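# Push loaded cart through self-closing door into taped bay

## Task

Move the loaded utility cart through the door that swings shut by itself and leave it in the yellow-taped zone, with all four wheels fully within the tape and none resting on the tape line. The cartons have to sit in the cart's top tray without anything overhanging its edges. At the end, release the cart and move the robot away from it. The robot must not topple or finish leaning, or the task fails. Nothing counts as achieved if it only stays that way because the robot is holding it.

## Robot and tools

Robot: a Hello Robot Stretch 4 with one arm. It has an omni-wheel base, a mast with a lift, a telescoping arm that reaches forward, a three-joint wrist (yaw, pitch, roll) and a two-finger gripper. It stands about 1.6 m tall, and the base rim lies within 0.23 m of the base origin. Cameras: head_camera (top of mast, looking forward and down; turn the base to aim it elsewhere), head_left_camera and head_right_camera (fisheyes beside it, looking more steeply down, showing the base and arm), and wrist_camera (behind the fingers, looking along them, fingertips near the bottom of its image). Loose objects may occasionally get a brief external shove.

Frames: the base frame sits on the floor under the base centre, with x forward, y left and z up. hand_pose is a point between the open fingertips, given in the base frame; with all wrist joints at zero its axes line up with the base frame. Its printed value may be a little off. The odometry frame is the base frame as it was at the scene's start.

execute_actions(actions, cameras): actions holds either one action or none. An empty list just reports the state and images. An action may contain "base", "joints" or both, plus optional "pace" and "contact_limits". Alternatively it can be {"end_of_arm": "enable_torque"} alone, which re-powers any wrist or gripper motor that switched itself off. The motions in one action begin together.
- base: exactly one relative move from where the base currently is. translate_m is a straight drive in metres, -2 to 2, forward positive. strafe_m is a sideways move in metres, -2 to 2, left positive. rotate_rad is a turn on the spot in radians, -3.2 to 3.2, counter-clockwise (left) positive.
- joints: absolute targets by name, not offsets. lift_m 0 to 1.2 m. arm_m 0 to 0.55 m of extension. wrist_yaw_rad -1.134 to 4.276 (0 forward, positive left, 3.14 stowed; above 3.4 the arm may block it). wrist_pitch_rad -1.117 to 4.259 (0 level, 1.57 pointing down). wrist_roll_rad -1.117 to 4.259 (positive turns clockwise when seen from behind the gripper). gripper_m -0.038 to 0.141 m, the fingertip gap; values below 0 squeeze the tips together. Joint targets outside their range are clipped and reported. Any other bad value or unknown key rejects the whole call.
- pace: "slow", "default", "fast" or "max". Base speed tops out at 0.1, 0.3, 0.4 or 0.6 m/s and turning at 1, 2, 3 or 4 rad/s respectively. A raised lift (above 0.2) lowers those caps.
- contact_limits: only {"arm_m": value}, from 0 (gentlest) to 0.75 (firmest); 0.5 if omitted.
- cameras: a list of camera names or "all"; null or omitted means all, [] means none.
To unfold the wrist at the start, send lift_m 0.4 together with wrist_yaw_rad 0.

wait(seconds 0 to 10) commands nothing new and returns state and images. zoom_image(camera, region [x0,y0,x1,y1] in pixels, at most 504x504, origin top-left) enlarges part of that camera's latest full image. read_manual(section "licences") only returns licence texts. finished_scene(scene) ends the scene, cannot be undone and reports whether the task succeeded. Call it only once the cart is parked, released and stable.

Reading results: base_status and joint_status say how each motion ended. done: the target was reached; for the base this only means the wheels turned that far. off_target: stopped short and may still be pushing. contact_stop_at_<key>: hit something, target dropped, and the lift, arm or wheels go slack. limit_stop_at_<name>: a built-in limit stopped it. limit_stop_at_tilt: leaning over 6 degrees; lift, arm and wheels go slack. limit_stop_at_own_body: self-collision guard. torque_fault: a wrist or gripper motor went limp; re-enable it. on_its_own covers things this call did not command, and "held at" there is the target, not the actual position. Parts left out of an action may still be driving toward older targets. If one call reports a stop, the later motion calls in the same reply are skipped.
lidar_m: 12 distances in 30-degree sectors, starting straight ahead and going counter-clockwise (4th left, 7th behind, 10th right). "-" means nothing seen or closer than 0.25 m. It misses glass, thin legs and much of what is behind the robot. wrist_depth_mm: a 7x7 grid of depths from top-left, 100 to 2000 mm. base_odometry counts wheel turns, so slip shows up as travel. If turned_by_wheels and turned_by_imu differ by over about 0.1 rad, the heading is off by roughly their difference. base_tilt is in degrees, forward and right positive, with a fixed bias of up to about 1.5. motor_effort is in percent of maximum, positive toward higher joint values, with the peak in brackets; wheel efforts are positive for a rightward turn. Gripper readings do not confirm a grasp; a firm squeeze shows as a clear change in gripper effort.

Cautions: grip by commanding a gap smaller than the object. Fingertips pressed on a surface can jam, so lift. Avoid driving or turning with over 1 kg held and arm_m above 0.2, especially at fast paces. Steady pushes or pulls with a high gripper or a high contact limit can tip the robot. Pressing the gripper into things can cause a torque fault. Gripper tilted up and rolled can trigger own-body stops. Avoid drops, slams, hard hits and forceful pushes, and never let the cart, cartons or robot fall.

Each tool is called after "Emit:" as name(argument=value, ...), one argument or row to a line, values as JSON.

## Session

Emit:
execute_actions(
  actions=[],
)

Scene clock: 0.00 s.
base_odometry: x=+0.000 y=+0.000 heading=+0.000 (m, m, rad; odometry frame)
turned_by_wheels: +0.000 (rad since the last result)
turned_by_imu: +0.000 (rad since the last result)
base_tilt: forward=-0.4 right=+0.6 (deg)
lidar_m: 0.95 1.54 1.53 1.93 1.62 1.29 0.71 0.61 0.60 0.70 0.79 0.81
base_status: not commanded
joint_positions: lift_m=+0.123 arm_m=+0.003 wrist_yaw_rad=+3.095 wrist_pitch_rad=-0.008 wrist_roll_rad=-0.004 gripper_m=+0.057
joint_status: not commanded
motor_effort: lift_m=+20 arm_m=-1 wrist_yaw_rad=+1 wrist_pitch_rad=-8 wrist_roll_rad=+1 gripper_m=-1 wheel_0=+0 wheel_1=+0 wheel_2=+0 (%)
hand_pose: x=-0.1105 y=+0.1006 z=+0.3041 quat_wxyz=(+0.023, +0.004, -0.002, +1.000) (m; base frame)
wrist_depth_mm: - 142 891 1098 1430 1576 1366 / - 123 183 1098 1464 1576 1397 / 106 138 195 1138 1464 1576 1430 / 144 148 891 1138 1499 1576 1430 / 668 759 866 1118 1397 1576 1366 / 654 741 203 1060 198 1098 1098 / 286 289 788 - 809 723 768
pictures: head_camera, head_left_camera, head_right_camera, wrist_camera
camera_calibration (this result's frames):
wrist_camera: T_world_to_cam=[[0.0320621, 0.999249, 0.0217561, -0.10073], [0.0193486, 0.0211426, -0.999589, 0.351732], [-0.999299, 0.0324699, -0.0186561, 0.121403], [0, 0, 0, 1]] pos_world=[0.117742, 0.0892758, 0.356044]
Images, in order (width x height): head_camera 420x560, head_left_camera 420x672, head_right_camera 420x672, wrist_camera 616x392.

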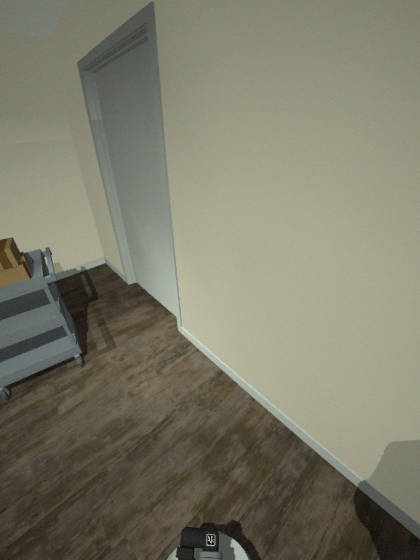

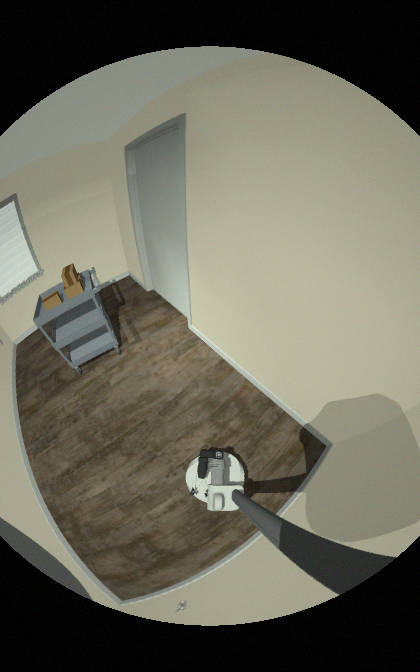

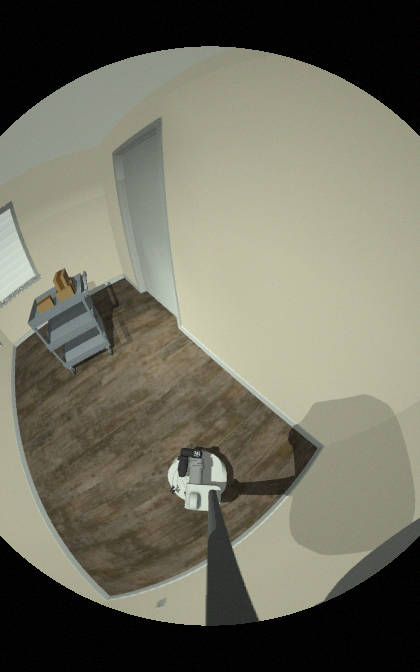

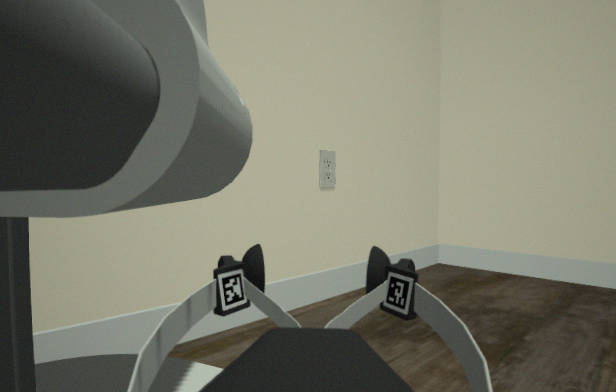

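Emit:
zoom_image(
  camera="head_camera",
  region=[0, 200, 220, 420],
)

Emit:
zoom_image(
  camera="head_left_camera",
  region=[10, 240, 210, 400],
)

Emit:
zoom_image(
  camera="head_camera",
  region=[60, 0, 220, 340],
)

Region (0, 200, 220, 420) of head_camera's 420x560 image, scaled by 2.291, with more detail than that image has.

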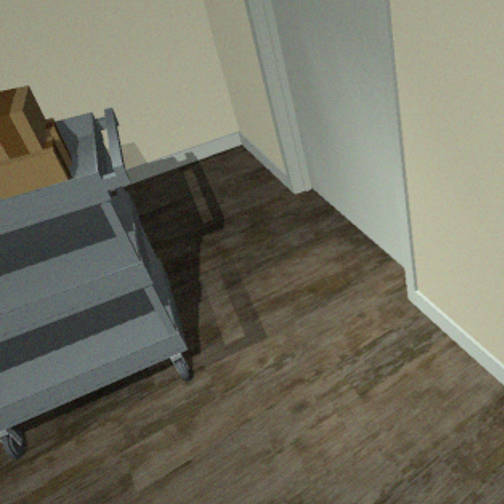

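Region (10, 240, 210, 400) of head_left_camera's 420x672 image, scaled by 2.520, with more detail than that image has; it fills the top 403 rows of this view, and the rest is white.

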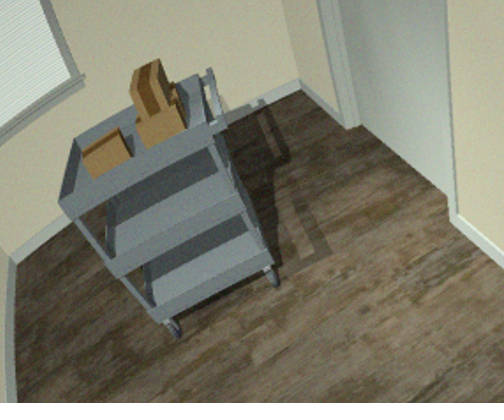

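Region (60, 0, 220, 340) of head_camera's 420x560 image, scaled by 1.482, with more detail than that image has; it fills the left 237 columns of this view, and the rest is white.

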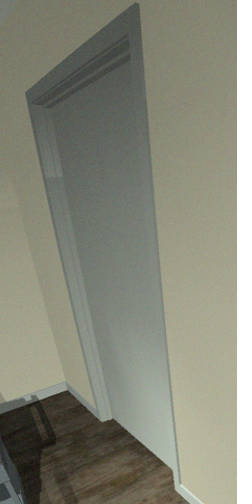

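Emit:
execute_actions(
  actions=[
    {"base": {"rotate_rad": 0.46}, "pace": "fast"},
  ],
)

Scene clock: 63.77 s.
base_odometry: x=+0.000 y=+0.000 heading=+0.460 (m, m, rad; odometry frame)
turned_by_wheels: +0.460 (rad since the last result)
turned_by_imu: +0.459 (rad since the last result)
base_tilt: forward=-0.7 right=+0.9 (deg)
lidar_m: 1.51 1.52 1.97 1.62 1.45 0.75 0.60 0.59 0.69 0.82 0.80 0.94
base_status: done
joint_positions: lift_m=+0.123 arm_m=+0.003 wrist_yaw_rad=+3.095 wrist_pitch_rad=-0.008 wrist_roll_rad=-0.004 gripper_m=+0.057
joint_status: not commanded
motor_effort: lift_m=+20(20) arm_m=-1(0) wrist_yaw_rad=+0(2) wrist_pitch_rad=-9(8) wrist_roll_rad=+0(0) gripper_m=+1(0) wheel_0=-1(8) wheel_1=+0(5) wheel_2=-1(8) (%)
hand_pose: x=-0.1105 y=+0.1006 z=+0.3041 quat_wxyz=(+0.023, +0.004, -0.002, +1.000) (m; base frame)
wrist_depth_mm: - 142 741 809 878 960 1060 / - 123 183 820 891 976 1098 / 106 138 195 820 891 960 1078 / 144 148 759 820 891 991 1078 / 661 707 741 831 891 991 1098 / 661 707 203 820 197 960 1042 / 286 289 741 - 798 723 768
pictures: head_camera, head_left_camera, head_right_camera, wrist_camera
camera_calibration (this result's frames):
wrist_camera: T_world_to_cam=[[0.0320612, 0.999249, 0.021756, -0.10073], [0.0193486, 0.0211426, -0.999589, 0.351732], [-0.999299, 0.032469, -0.0186562, 0.121404], [0, 0, 0, 1]] pos_world=[0.117743, 0.0892757, 0.356044]
Images, in order (width x height): head_camera 420x560, head_left_camera 420x672, head_right_camera 420x672, wrist_camera 616x392.

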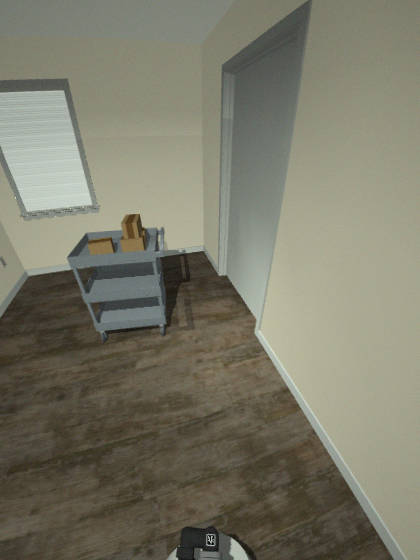

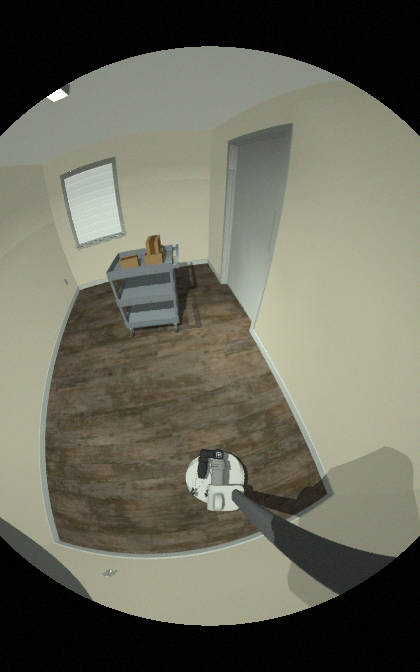

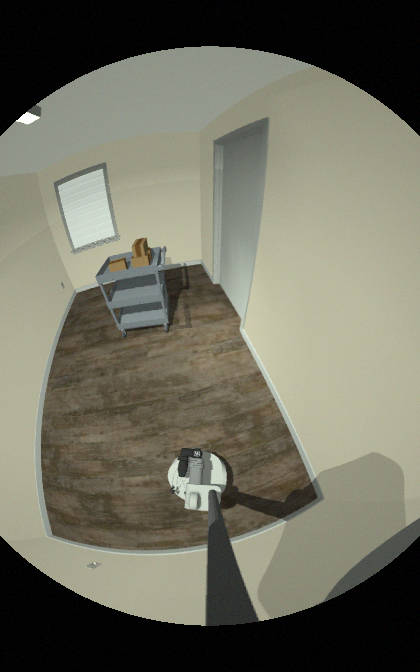

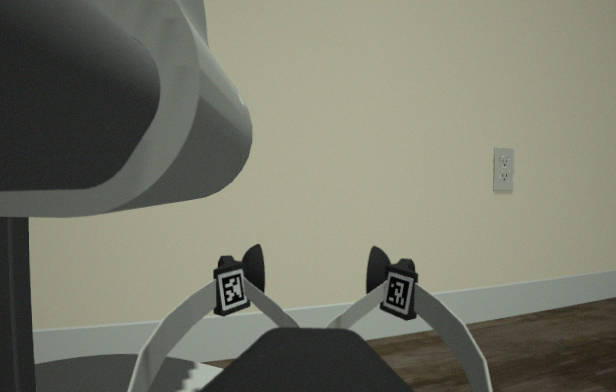

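Emit:
zoom_image(
  camera="head_camera",
  region=[50, 190, 290, 360],
)

Region (50, 190, 290, 360) of head_camera's 420x560 image, scaled by 2.100, with more detail than that image has; it fills the top 357 rows of this view, and the rest is white.

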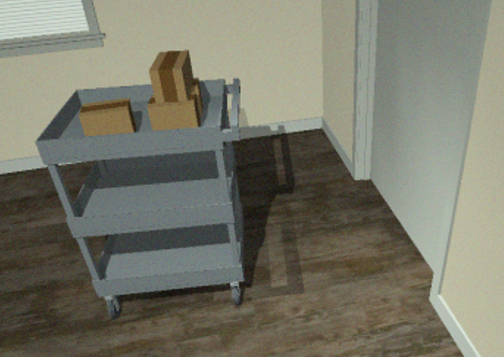

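Emit:
execute_actions(
  actions=[
    {"base": {"translate_m": 1.74}, "joints": {"lift_m": 0.68, "wrist_yaw_rad": 0.4}, "pace": "max"},
  ],
)

Scene clock: 89.33 s.
base_odometry: x=+1.559 y=+0.772 heading=+0.460 (m, m, rad; odometry frame)
turned_by_wheels: +0.000 (rad since the last result)
turned_by_imu: -0.014 (rad since the last result)
base_tilt: forward=-0.6 right=+0.8 (deg)
lidar_m: 0.61 1.46 0.47 0.39 0.40 2.44 2.26 0.65 0.39 0.33 0.32 0.37
base_status: done
joint_positions: lift_m=+0.680 arm_m=+0.003 wrist_yaw_rad=+0.400 wrist_pitch_rad=-0.008 wrist_roll_rad=-0.004 gripper_m=+0.057
joint_status: all done
motor_effort: lift_m=+21(24) arm_m=+0(0) wrist_yaw_rad=-1(10) wrist_pitch_rad=-8(9) wrist_roll_rad=+0(0) gripper_m=-4(4) wheel_0=-1(7) wheel_1=-1(7) wheel_2=+1(15) (%)
hand_pose: x=+0.4734 y=+0.0318 z=+0.8606 quat_wxyz=(+0.980, -0.001, -0.004, +0.199) (m; base frame)
wrist_depth_mm: 1336 1308 1255 1229 1025 473 389 / 1336 1308 1308 1255 1008 473 387 / 1336 1308 1229 1255 991 473 389 / 1366 1366 1281 1255 1008 473 387 / 1366 1308 1308 1281 668 480 384 / 1366 1336 202 1281 197 469 382 / 1430 1366 1336 - 759 473 377
pictures: head_camera, head_left_camera, head_right_camera, wrist_camera
camera_calibration (this result's frames):
wrist_camera: T_world_to_cam=[[0.402332, -0.915235, 0.021758, -0.177131], [-0.00827197, -0.0273997, -0.99959, 0.912752], [0.915456, 0.401987, -0.0185946, -0.200745], [0, 0, 0, 1]] pos_world=[0.262589, -0.0564107, 0.912499]
Images, in order (width x height): head_camera 420x560, head_left_camera 420x672, head_right_camera 420x672, wrist_camera 616x392.

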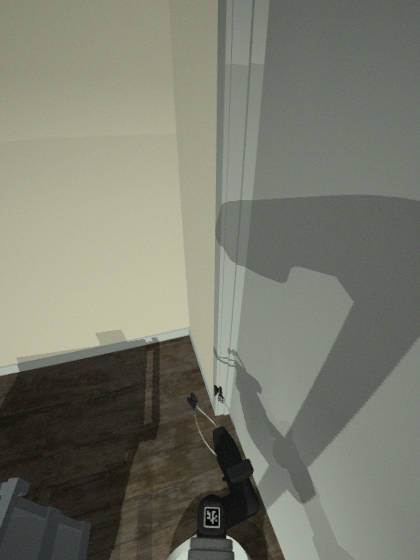

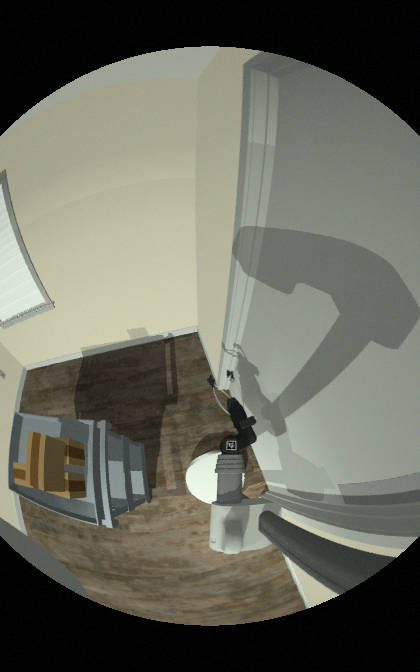

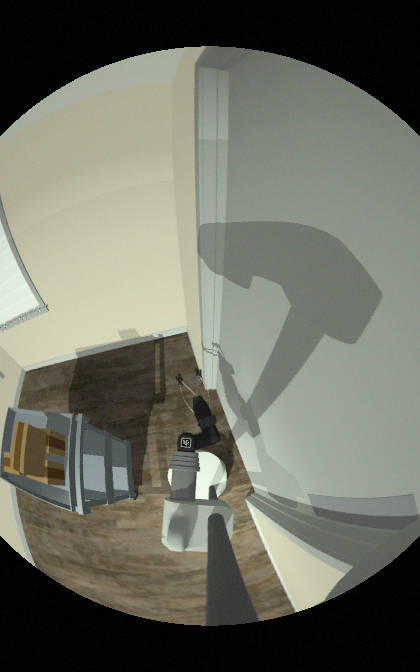

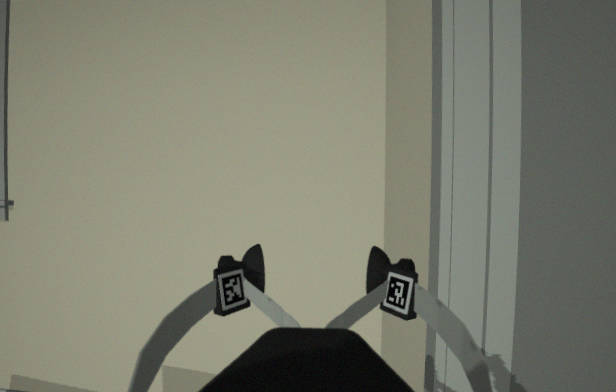

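Emit:
execute_actions(
  actions=[],
)

Scene clock: 102.37 s.
base_odometry: x=+1.559 y=+0.772 heading=+0.460 (m, m, rad; odometry frame)
turned_by_wheels: +0.000 (rad since the last result)
turned_by_imu: -0.001 (rad since the last result)
base_tilt: forward=-0.7 right=+0.8 (deg)
lidar_m: 0.59 1.44 0.49 0.42 0.41 2.44 2.28 0.63 0.39 0.33 0.30 0.35
base_status: done
joint_positions: lift_m=+0.680 arm_m=+0.003 wrist_yaw_rad=+0.400 wrist_pitch_rad=-0.008 wrist_roll_rad=-0.004 gripper_m=+0.057
joint_status: all done
motor_effort: lift_m=+21(24) arm_m=+0(0) wrist_yaw_rad=+2(10) wrist_pitch_rad=-8(9) wrist_roll_rad=+0(0) gripper_m=-2(4) wheel_0=-1(7) wheel_1=-1(7) wheel_2=+0(15) (%)
hand_pose: x=+0.4734 y=+0.0318 z=+0.8606 quat_wxyz=(+0.980, -0.001, -0.004, +0.199) (m; base frame)
wrist_depth_mm: 1336 1308 1281 1255 991 473 384 / 1397 1336 1281 1281 991 473 387 / 1336 1336 1308 1281 991 480 389 / 1366 1366 1336 1255 1008 473 387 / 1336 1281 1281 1308 668 480 384 / 1366 1336 203 1281 197 477 379 / 1366 1366 1336 - 741 473 375
pictures: head_camera, head_left_camera, head_right_camera, wrist_camera
camera_calibration (this result's frames):
wrist_camera: T_world_to_cam=[[0.402332, -0.915235, 0.0217579, -0.177131], [-0.00827191, -0.0273996, -0.99959, 0.912752], [0.915456, 0.401987, -0.0185945, -0.200745], [0, 0, 0, 1]] pos_world=[0.262589, -0.0564107, 0.912499]
Images, in order (width x height): head_camera 420x560, head_left_camera 420x672, head_right_camera 420x672, wrist_camera 616x392.

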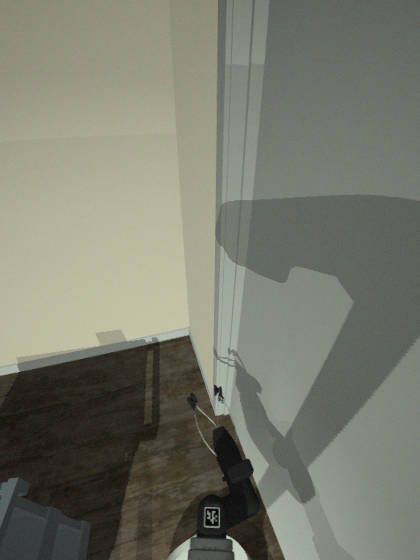

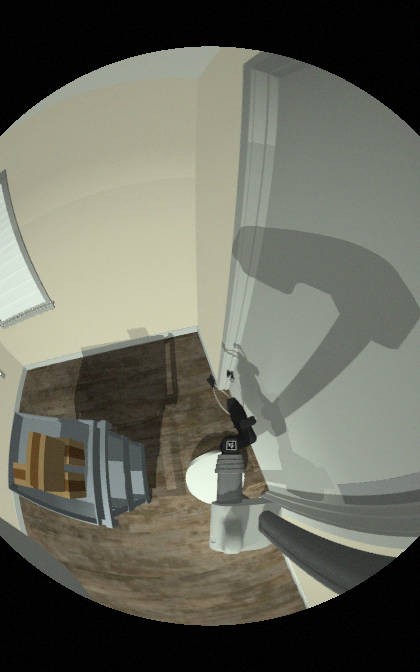

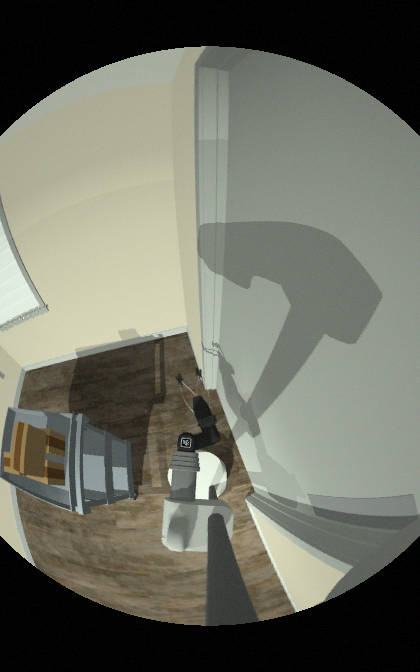

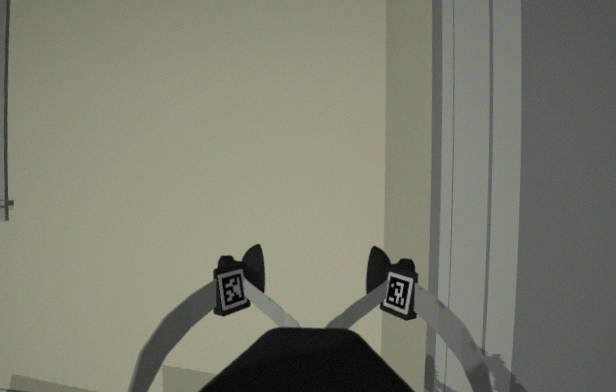

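Emit:
execute_actions(
  actions=[
    {"base": {"rotate_rad": 1.92}, "joints": {"wrist_yaw_rad": -0.6, "wrist_roll_rad": 1.57, "gripper_m": 0.12}},
  ],
)

Scene clock: 123.97 s.
base_odometry: x=+1.559 y=+0.772 heading=+2.380 (m, m, rad; odometry frame)
turned_by_wheels: +1.920 (rad since the last result)
turned_by_imu: +1.920 (rad since the last result)
base_tilt: forward=-0.6 right=+0.6 (deg)
lidar_m: 0.41 2.30 2.33 1.07 0.39 0.34 0.32 0.36 0.51 1.10 1.53 0.40
base_status: done
joint_positions: lift_m=+0.680 arm_m=+0.003 wrist_yaw_rad=-0.600 wrist_pitch_rad=-0.008 wrist_roll_rad=+1.569 gripper_m=+0.120
joint_status: all done
motor_effort: lift_m=+21(21) arm_m=+0(0) wrist_yaw_rad=+0(4) wrist_pitch_rad=-9(9) wrist_roll_rad=+3(7) gripper_m=-1(3) wheel_0=+0(5) wheel_1=+0(6) wheel_2=+0(8) (%)
hand_pose: x=+0.3624 y=-0.2350 z=+0.8606 quat_wxyz=(+0.677, +0.674, -0.212, -0.206) (m; base frame)
wrist_depth_mm: 1537 1537 1499 1464 1464 1464 1308 / 1756 1661 1756 1708 1756 1661 1308 / - - - 1921 1983 1863 1308 / - - - 359 370 1576 1205 / - - - 347 349 1661 554 / - - 424 267 317 691 574 / 1983 1863 418 - 314 778 574
pictures: head_camera, head_left_camera, head_right_camera, wrist_camera
camera_calibration (this result's frames):
wrist_camera: T_world_to_cam=[[0.00779804, -0.0286526, -0.999559, 0.85352], [0.542238, 0.83999, -0.0198482, 0.0656951], [0.840189, -0.541844, 0.0220868, -0.22143], [0, 0, 0, 1]] pos_world=[0.143765, -0.150708, 0.859338]
Images, in order (width x height): head_camera 420x560, head_left_camera 420x672, head_right_camera 420x672, wrist_camera 616x392.

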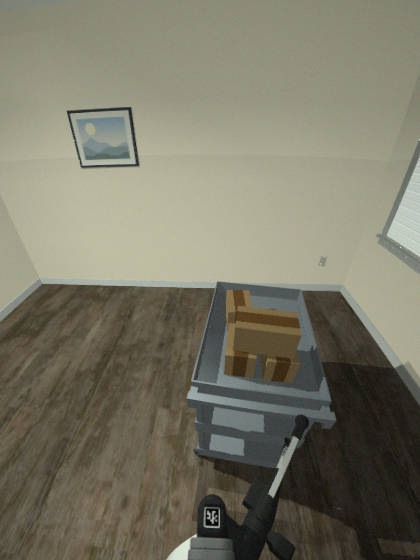

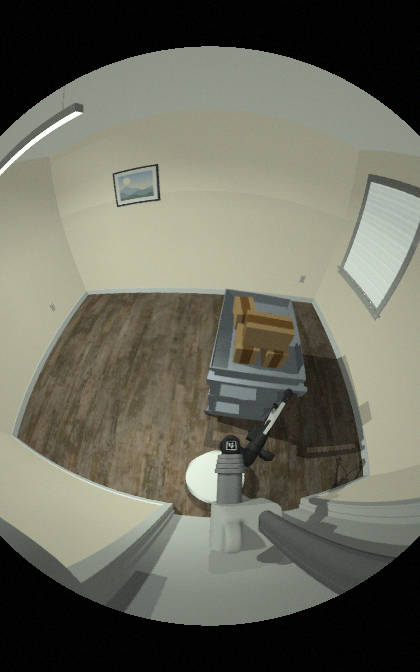

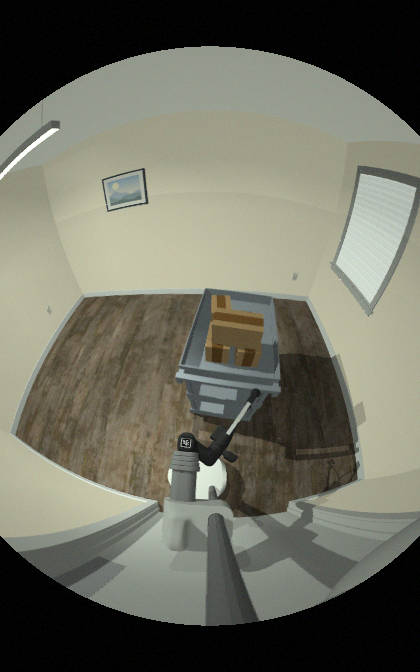

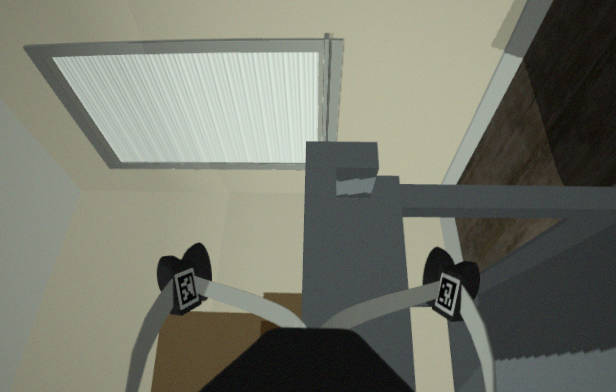

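Emit:
zoom_image(
  camera="head_camera",
  region=[150, 260, 400, 560],
)

Emit:
zoom_image(
  camera="wrist_camera",
  region=[200, 100, 520, 392],
)

Region (150, 260, 400, 560) of head_camera's 420x560 image, scaled by 1.680, with more detail than that image has.

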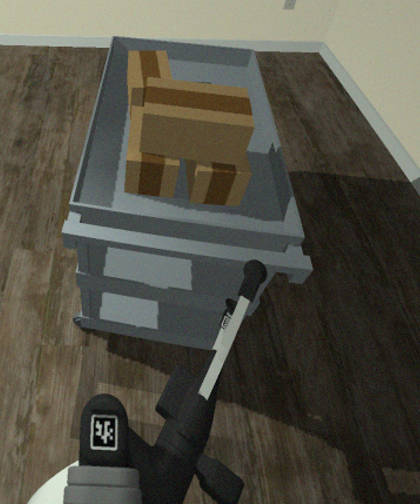

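Region (200, 100, 520, 392) of wrist_camera's 616x392 image, scaled by 1.575; it fills the top 460 rows of this view, and the rest is white.

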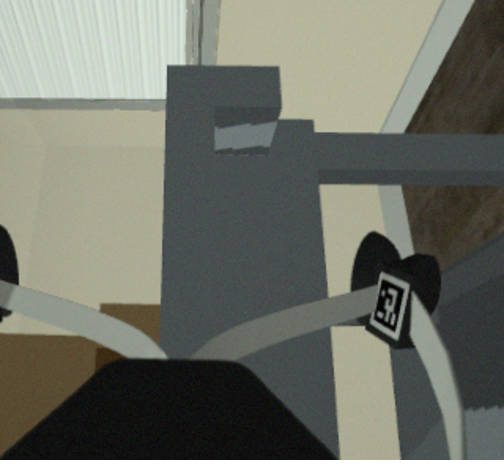

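Emit:
zoom_image(
  camera="head_left_camera",
  region=[60, 420, 400, 630],
)

Emit:
zoom_image(
  camera="head_right_camera",
  region=[60, 420, 400, 630],
)

Region (60, 420, 400, 630) of head_left_camera's 420x672 image, scaled by 1.482, with more detail than that image has; it fills the top 311 rows of this view, and the rest is white.

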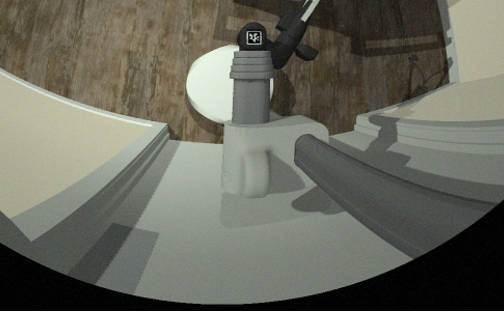

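Region (60, 420, 400, 630) of head_right_camera's 420x672 image, scaled by 1.482, with more detail than that image has; it fills the top 311 rows of this view, and the rest is white.

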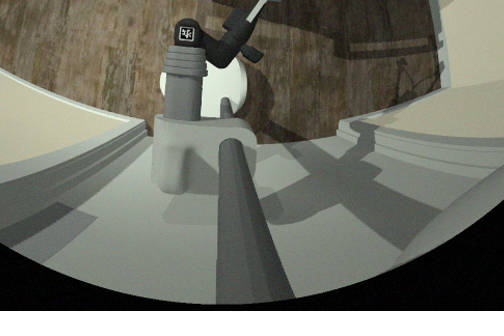

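Emit:
execute_actions(
  actions=[
    {"joints": {"wrist_yaw_rad": -0.17, "gripper_m": 0.08}},
  ],
  cameras=["head_camera", "wrist_camera"],
)

Scene clock: 180.63 s.
base_odometry: x=+1.559 y=+0.772 heading=+2.380 (m, m, rad; odometry frame)
turned_by_wheels: +0.000 (rad since the last result)
turned_by_imu: -0.002 (rad since the last result)
base_tilt: forward=-0.6 right=+0.8 (deg)
lidar_m: 0.40 2.29 2.33 1.04 0.38 0.36 0.31 0.34 0.51 1.11 1.54 0.44
base_status: not commanded
joint_positions: lift_m=+0.680 arm_m=+0.003 wrist_yaw_rad=-0.170 wrist_pitch_rad=-0.008 wrist_roll_rad=+1.569 gripper_m=+0.080
joint_status: all done
motor_effort: lift_m=+21(21) arm_m=+0(0) wrist_yaw_rad=+1(8) wrist_pitch_rad=-9(8) wrist_roll_rad=+2(2) gripper_m=-3(2) wheel_0=+0(0) wheel_1=+0(0) wheel_2=-1(1) (%)
hand_pose: x=+0.4431 y=-0.1350 z=+0.8606 quat_wxyz=(+0.705, +0.704, -0.063, -0.057) (m; base frame)
wrist_depth_mm: - - - 271 271 1863 1308 / - - - 271 271 1863 554 / - - 387 271 271 842 585 / - - 387 271 271 854 591 / - - 384 268 270 878 585 / - 1921 219 211 268 741 574 / 1983 1921 1983 - 268 683 569
pictures: head_camera, wrist_camera
camera_calibration (this result's frames):
wrist_camera: T_world_to_cam=[[0.0190424, -0.0227665, -0.999559, 0.851571], [0.143187, 0.989497, -0.0198095, 0.134956], [0.989513, -0.142746, 0.0221022, -0.247373], [0, 0, 0, 1]] pos_world=[0.209239, -0.149463, 0.859337]
Images, in order (width x height): head_camera 420x560, wrist_camera 616x392.

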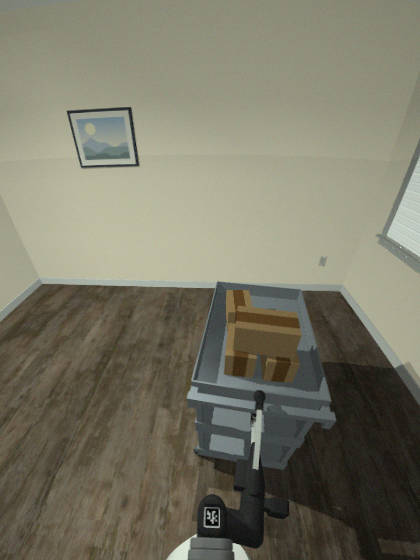

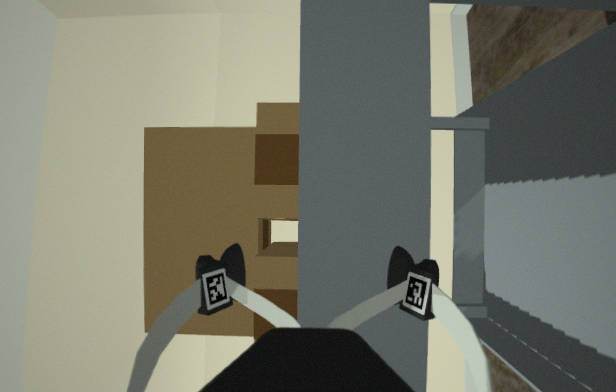

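Emit:
zoom_image(
  camera="head_camera",
  region=[170, 350, 350, 480],
)

Region (170, 350, 350, 480) of head_camera's 420x560 image, scaled by 2.800, with more detail than that image has.

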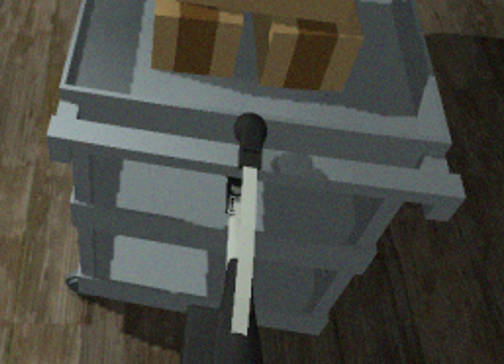

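Emit:
execute_actions(
  actions=[
    {"joints": {"gripper_m": -0.03}},
  ],
  cameras=["head_camera", "wrist_camera"],
)

Scene clock: 194.73 s.
base_odometry: x=+1.559 y=+0.772 heading=+2.380 (m, m, rad; odometry frame)
turned_by_wheels: +0.000 (rad since the last result)
turned_by_imu: -0.002 (rad since the last result)
base_tilt: forward=-0.5 right=+1.0 (deg)
lidar_m: 0.41 2.30 2.33 1.07 0.38 0.35 0.32 0.34 0.51 1.12 1.55 0.43
base_status: not commanded
joint_positions: lift_m=+0.680 arm_m=+0.003 wrist_yaw_rad=-0.167 wrist_pitch_rad=-0.006 wrist_roll_rad=+1.569 gripper_m=-0.029
joint_status: all done
motor_effort: lift_m=+21(21) arm_m=+0(0) wrist_yaw_rad=-6(8) wrist_pitch_rad=-16(15) wrist_roll_rad=+2(2) gripper_m=-21(20) wheel_0=-1(1) wheel_1=-1(1) wheel_2=+1(1) (%)
hand_pose: x=+0.4435 y=-0.1343 z=+0.8598 quat_wxyz=(+0.705, +0.704, -0.061, -0.057) (m; base frame)
wrist_depth_mm: - - - 262 262 1863 1281 / - - - 259 262 1921 549 / - - 377 262 259 820 574 / - - 375 202 260 854 585 / - - 377 201 258 866 580 / 1983 1921 187 201 183 732 580 / 1921 1983 1921 - 260 1205 569
pictures: head_camera, wrist_camera
camera_calibration (this result's frames):
wrist_camera: T_world_to_cam=[[0.0166526, -0.0222968, -0.999613, 0.852032], [0.140272, 0.989916, -0.0197437, 0.135406], [0.989973, -0.139889, 0.0196123, -0.245316], [0, 0, 0, 1]] pos_world=[0.209674, -0.14936, 0.859186]
Images, in order (width x height): head_camera 420x560, wrist_camera 616x392.

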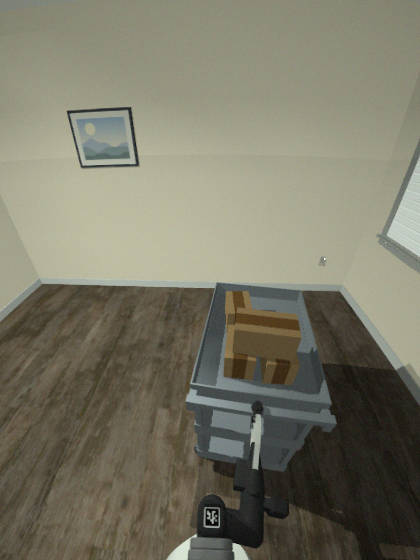

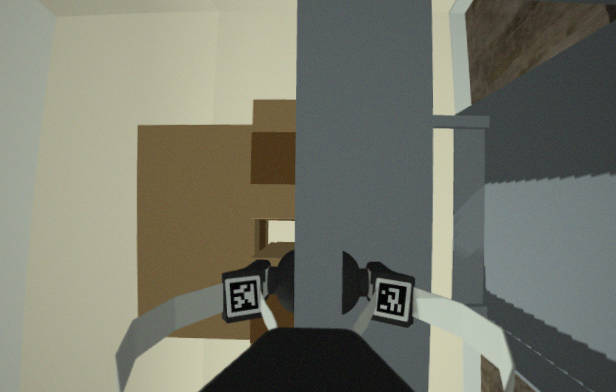

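Emit:
execute_actions(
  actions=[
    {"base": {"translate_m": -0.22}, "joints": {"wrist_yaw_rad": -0.06}, "pace": "slow"},
  ],
  cameras=["head_camera", "head_left_camera", "head_right_camera"],
)

Scene clock: 202.47 s.
base_odometry: x=+1.718 y=+0.620 heading=+2.379 (m, m, rad; odometry frame)
turned_by_wheels: +0.000 (rad since the last result)
turned_by_imu: -0.002 (rad since the last result)
base_tilt: forward=-0.6 right=+0.8 (deg)
lidar_m: 0.40 2.52 2.35 0.27 0.28 0.25 - 0.25 0.26 0.62 1.50 0.44
base_status: done
joint_positions: lift_m=+0.680 arm_m=+0.003 wrist_yaw_rad=-0.061 wrist_pitch_rad=-0.006 wrist_roll_rad=+1.570 gripper_m=-0.029
joint_status: all done
motor_effort: lift_m=+21(21) arm_m=+0(1) wrist_yaw_rad=+3(50) wrist_pitch_rad=-14(17) wrist_roll_rad=+1(2) gripper_m=-23(28) wheel_0=-3(10) wheel_1=-2(10) wheel_2=+1(10) (%)
hand_pose: x=+0.4563 y=-0.1048 z=+0.8600 quat_wxyz=(+0.707, +0.706, -0.024, -0.019) (m; base frame)
wrist_depth_mm: - - - 185 240 1921 580 / - - - 189 245 809 580 / - - 364 192 249 831 585 / - - 375 196 255 842 580 / - - 377 200 259 842 580 / - - 187 202 183 683 574 / - - - - 270 1661 530
pictures: head_camera, head_left_camera, head_right_camera
Images, in order (width x height): head_camera 420x560, head_left_camera 420x672, head_right_camera 420x672.

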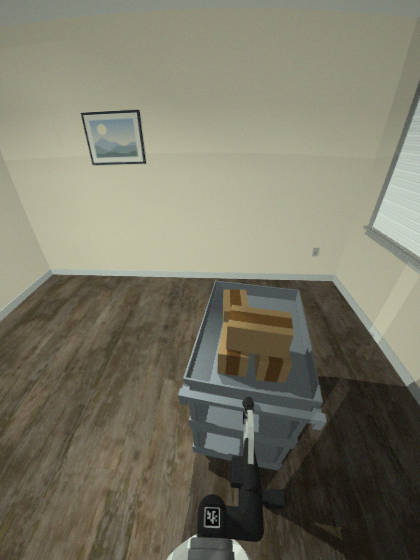

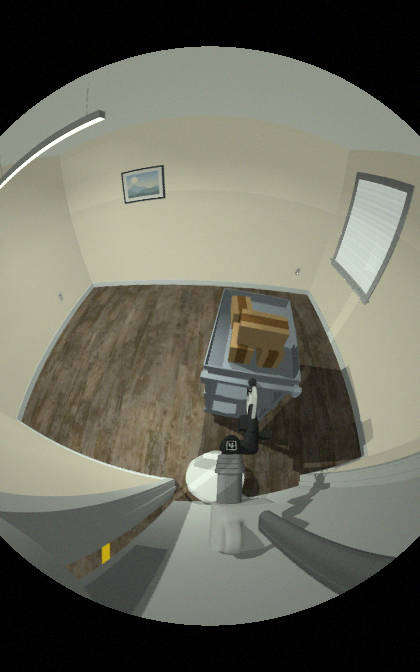

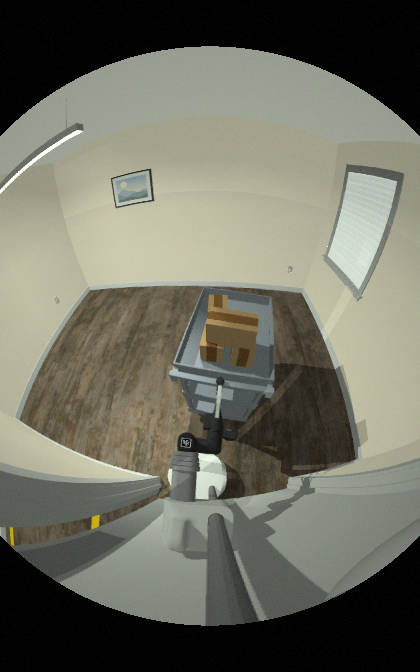

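Emit:
execute_actions(
  actions=[
    {"base": {"translate_m": -0.96}},
  ],
  cameras=["head_camera", "head_left_camera", "head_right_camera"],
)

Scene clock: 234.93 s.
base_odometry: x=+2.413 y=-0.042 heading=+2.379 (m, m, rad; odometry frame)
turned_by_wheels: +0.000 (rad since the last result)
turned_by_imu: +0.004 (rad since the last result)
base_tilt: forward=-0.4 right=+0.8 (deg)
lidar_m: 0.40 0.80 1.08 2.24 1.85 1.38 1.30 1.39 - 0.25 0.27 0.45
base_status: done
joint_positions: lift_m=+0.680 arm_m=+0.003 wrist_yaw_rad=-0.062 wrist_pitch_rad=-0.007 wrist_roll_rad=+1.570 gripper_m=-0.029
joint_status: not commanded
motor_effort: lift_m=+21(21) arm_m=+0(0) wrist_yaw_rad=+6(6) wrist_pitch_rad=-14(14) wrist_roll_rad=+1(1) gripper_m=-19(24) wheel_0=-2(10) wheel_1=-1(5) wheel_2=-1(13) (%)
hand_pose: x=+0.4562 y=-0.1050 z=+0.8600 quat_wxyz=(+0.707, +0.706, -0.024, -0.019) (m; base frame)
wrist_depth_mm: - - - 181 236 1863 559 / - - - 185 241 798 580 / - 366 359 189 247 831 591 / - - 370 195 252 831 585 / - - 379 200 257 809 585 / - - 187 202 184 661 574 / - - - - 272 1708 517
pictures: head_camera, head_left_camera, head_right_camera
Images, in order (width x height): head_camera 420x560, head_left_camera 420x672, head_right_camera 420x672.

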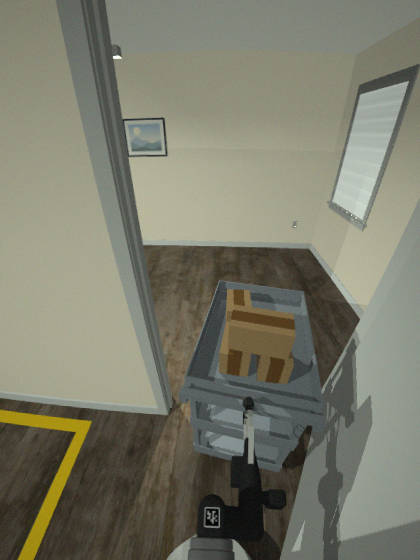

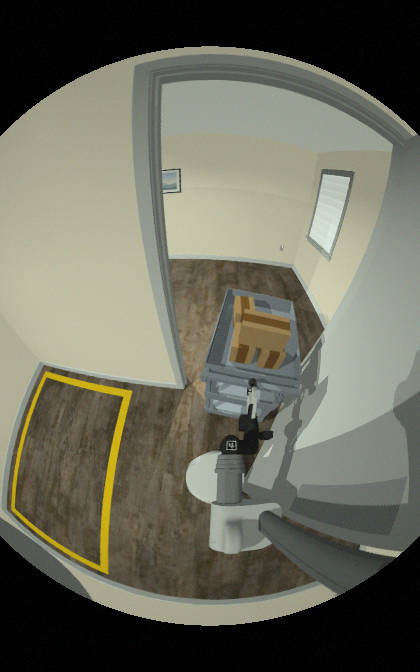

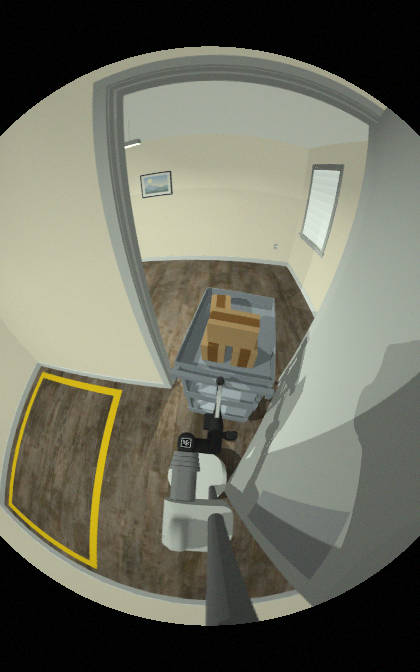

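Emit:
zoom_image(
  camera="head_left_camera",
  region=[0, 340, 260, 600],
)

Region (0, 340, 260, 600) of head_left_camera's 420x672 image, scaled by 1.938, with more detail than that image has.

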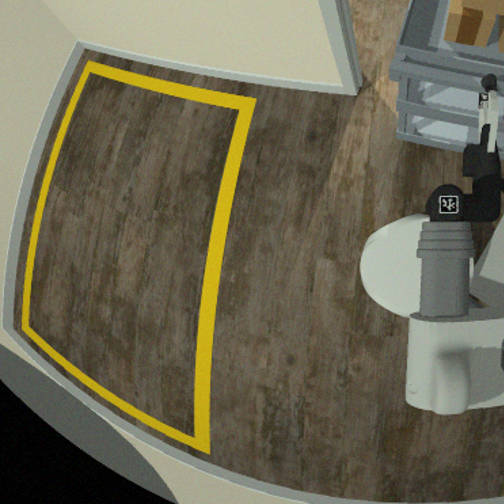

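Emit:
execute_actions(
  actions=[
    {"base": {"translate_m": -0.32}, "pace": "slow"},
  ],
  cameras=["head_camera", "head_left_camera", "head_right_camera"],
)

Scene clock: 291.20 s.
base_odometry: x=+2.644 y=-0.263 heading=+2.379 (m, m, rad; odometry frame)
turned_by_wheels: +0.000 (rad since the last result)
turned_by_imu: +0.000 (rad since the last result)
base_tilt: forward=-0.6 right=+0.8 (deg)
lidar_m: 0.43 1.08 1.56 2.24 1.40 1.00 0.99 1.09 1.48 1.44 0.27 0.35
base_status: done
joint_positions: lift_m=+0.680 arm_m=+0.003 wrist_yaw_rad=-0.055 wrist_pitch_rad=-0.006 wrist_roll_rad=+1.570 gripper_m=-0.029
joint_status: not commanded
motor_effort: lift_m=+21(21) arm_m=+0(0) wrist_yaw_rad=-11(27) wrist_pitch_rad=-14(15) wrist_roll_rad=+2(2) gripper_m=-21(23) wheel_0=+1(4) wheel_1=+0(4) wheel_2=+2(9) (%)
hand_pose: x=+0.4569 y=-0.1033 z=+0.8600 quat_wxyz=(+0.707, +0.706, -0.022, -0.017) (m; base frame)
wrist_depth_mm: - - - 182 236 1921 554 / - - - 186 242 788 585 / - 366 362 190 248 842 580 / - - 373 196 254 842 580 / - - 379 201 258 820 580 / - - 186 202 183 683 574 / - - - - 271 976 521
pictures: head_camera, head_left_camera, head_right_camera
Images, in order (width x height): head_camera 420x560, head_left_camera 420x672, head_right_camera 420x672.

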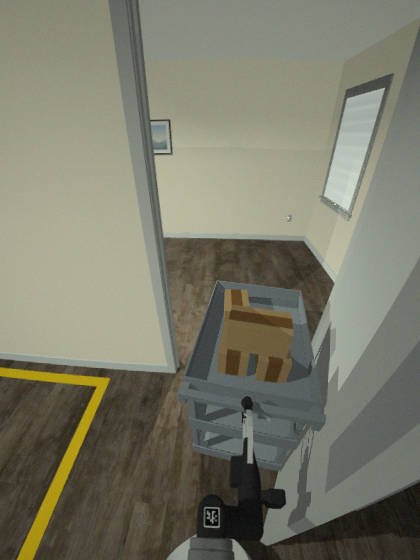

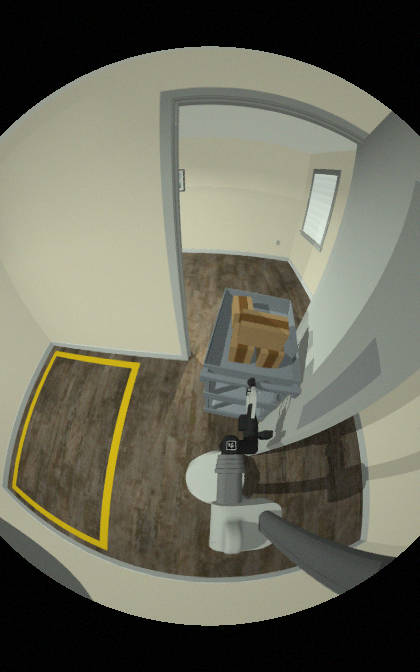

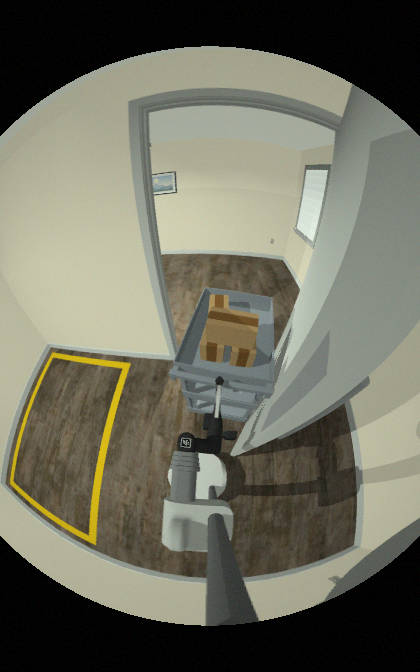

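Emit:
execute_actions(
  actions=[
    {"base": {"strafe_m": 0.42}},
  ],
  cameras=["head_camera", "head_left_camera", "head_right_camera"],
)

Scene clock: 303.50 s.
base_odometry: x=+2.354 y=-0.567 heading=+2.379 (m, m, rad; odometry frame)
turned_by_wheels: +0.000 (rad since the last result)
turned_by_imu: -0.005 (rad since the last result)
base_tilt: forward=-0.5 right=+0.8 (deg)
lidar_m: 0.48 1.12 1.54 1.82 1.39 1.03 0.99 1.05 1.45 1.87 0.52 0.35
base_status: done
joint_positions: lift_m=+0.680 arm_m=+0.003 wrist_yaw_rad=-0.062 wrist_pitch_rad=-0.007 wrist_roll_rad=+1.570 gripper_m=-0.029
joint_status: not commanded
motor_effort: lift_m=+21(21) arm_m=+0(0) wrist_yaw_rad=+6(27) wrist_pitch_rad=-14(14) wrist_roll_rad=+1(1) gripper_m=-21(24) wheel_0=-1(14) wheel_1=+0(6) wheel_2=-1(4) (%)
hand_pose: x=+0.4562 y=-0.1051 z=+0.8600 quat_wxyz=(+0.707, +0.706, -0.024, -0.020) (m; base frame)
wrist_depth_mm: - 278 265 112 168 174 574 / - 307 300 126 185 691 574 / - 351 342 141 207 691 585 / - 917 387 158 232 1661 564 / 904 878 878 182 258 866 525 / 891 891 187 200 184 854 878 / 878 878 878 - 389 387 389
pictures: head_camera, head_left_camera, head_right_camera
Images, in order (width x height): head_camera 420x560, head_left_camera 420x672, head_right_camera 420x672.

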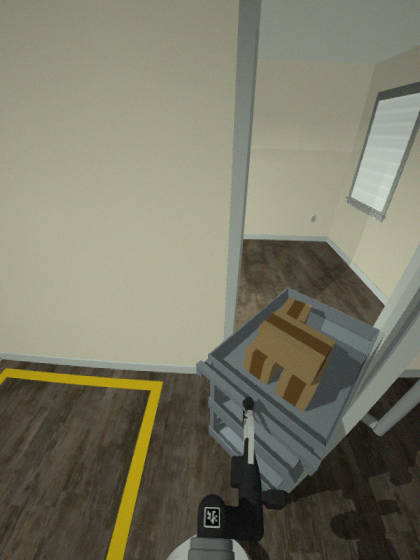

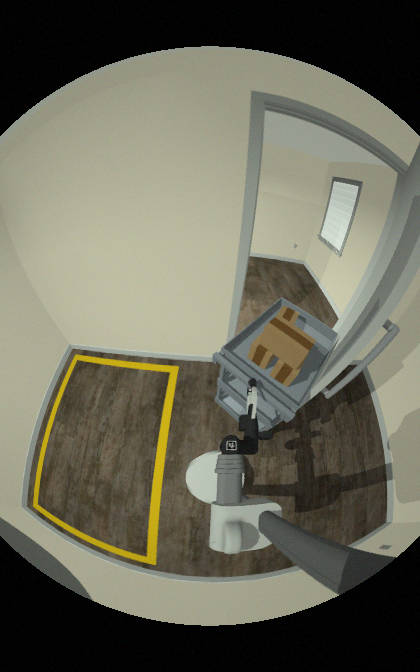

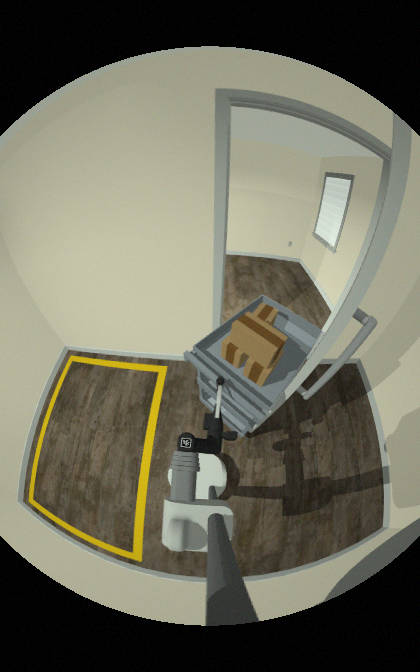

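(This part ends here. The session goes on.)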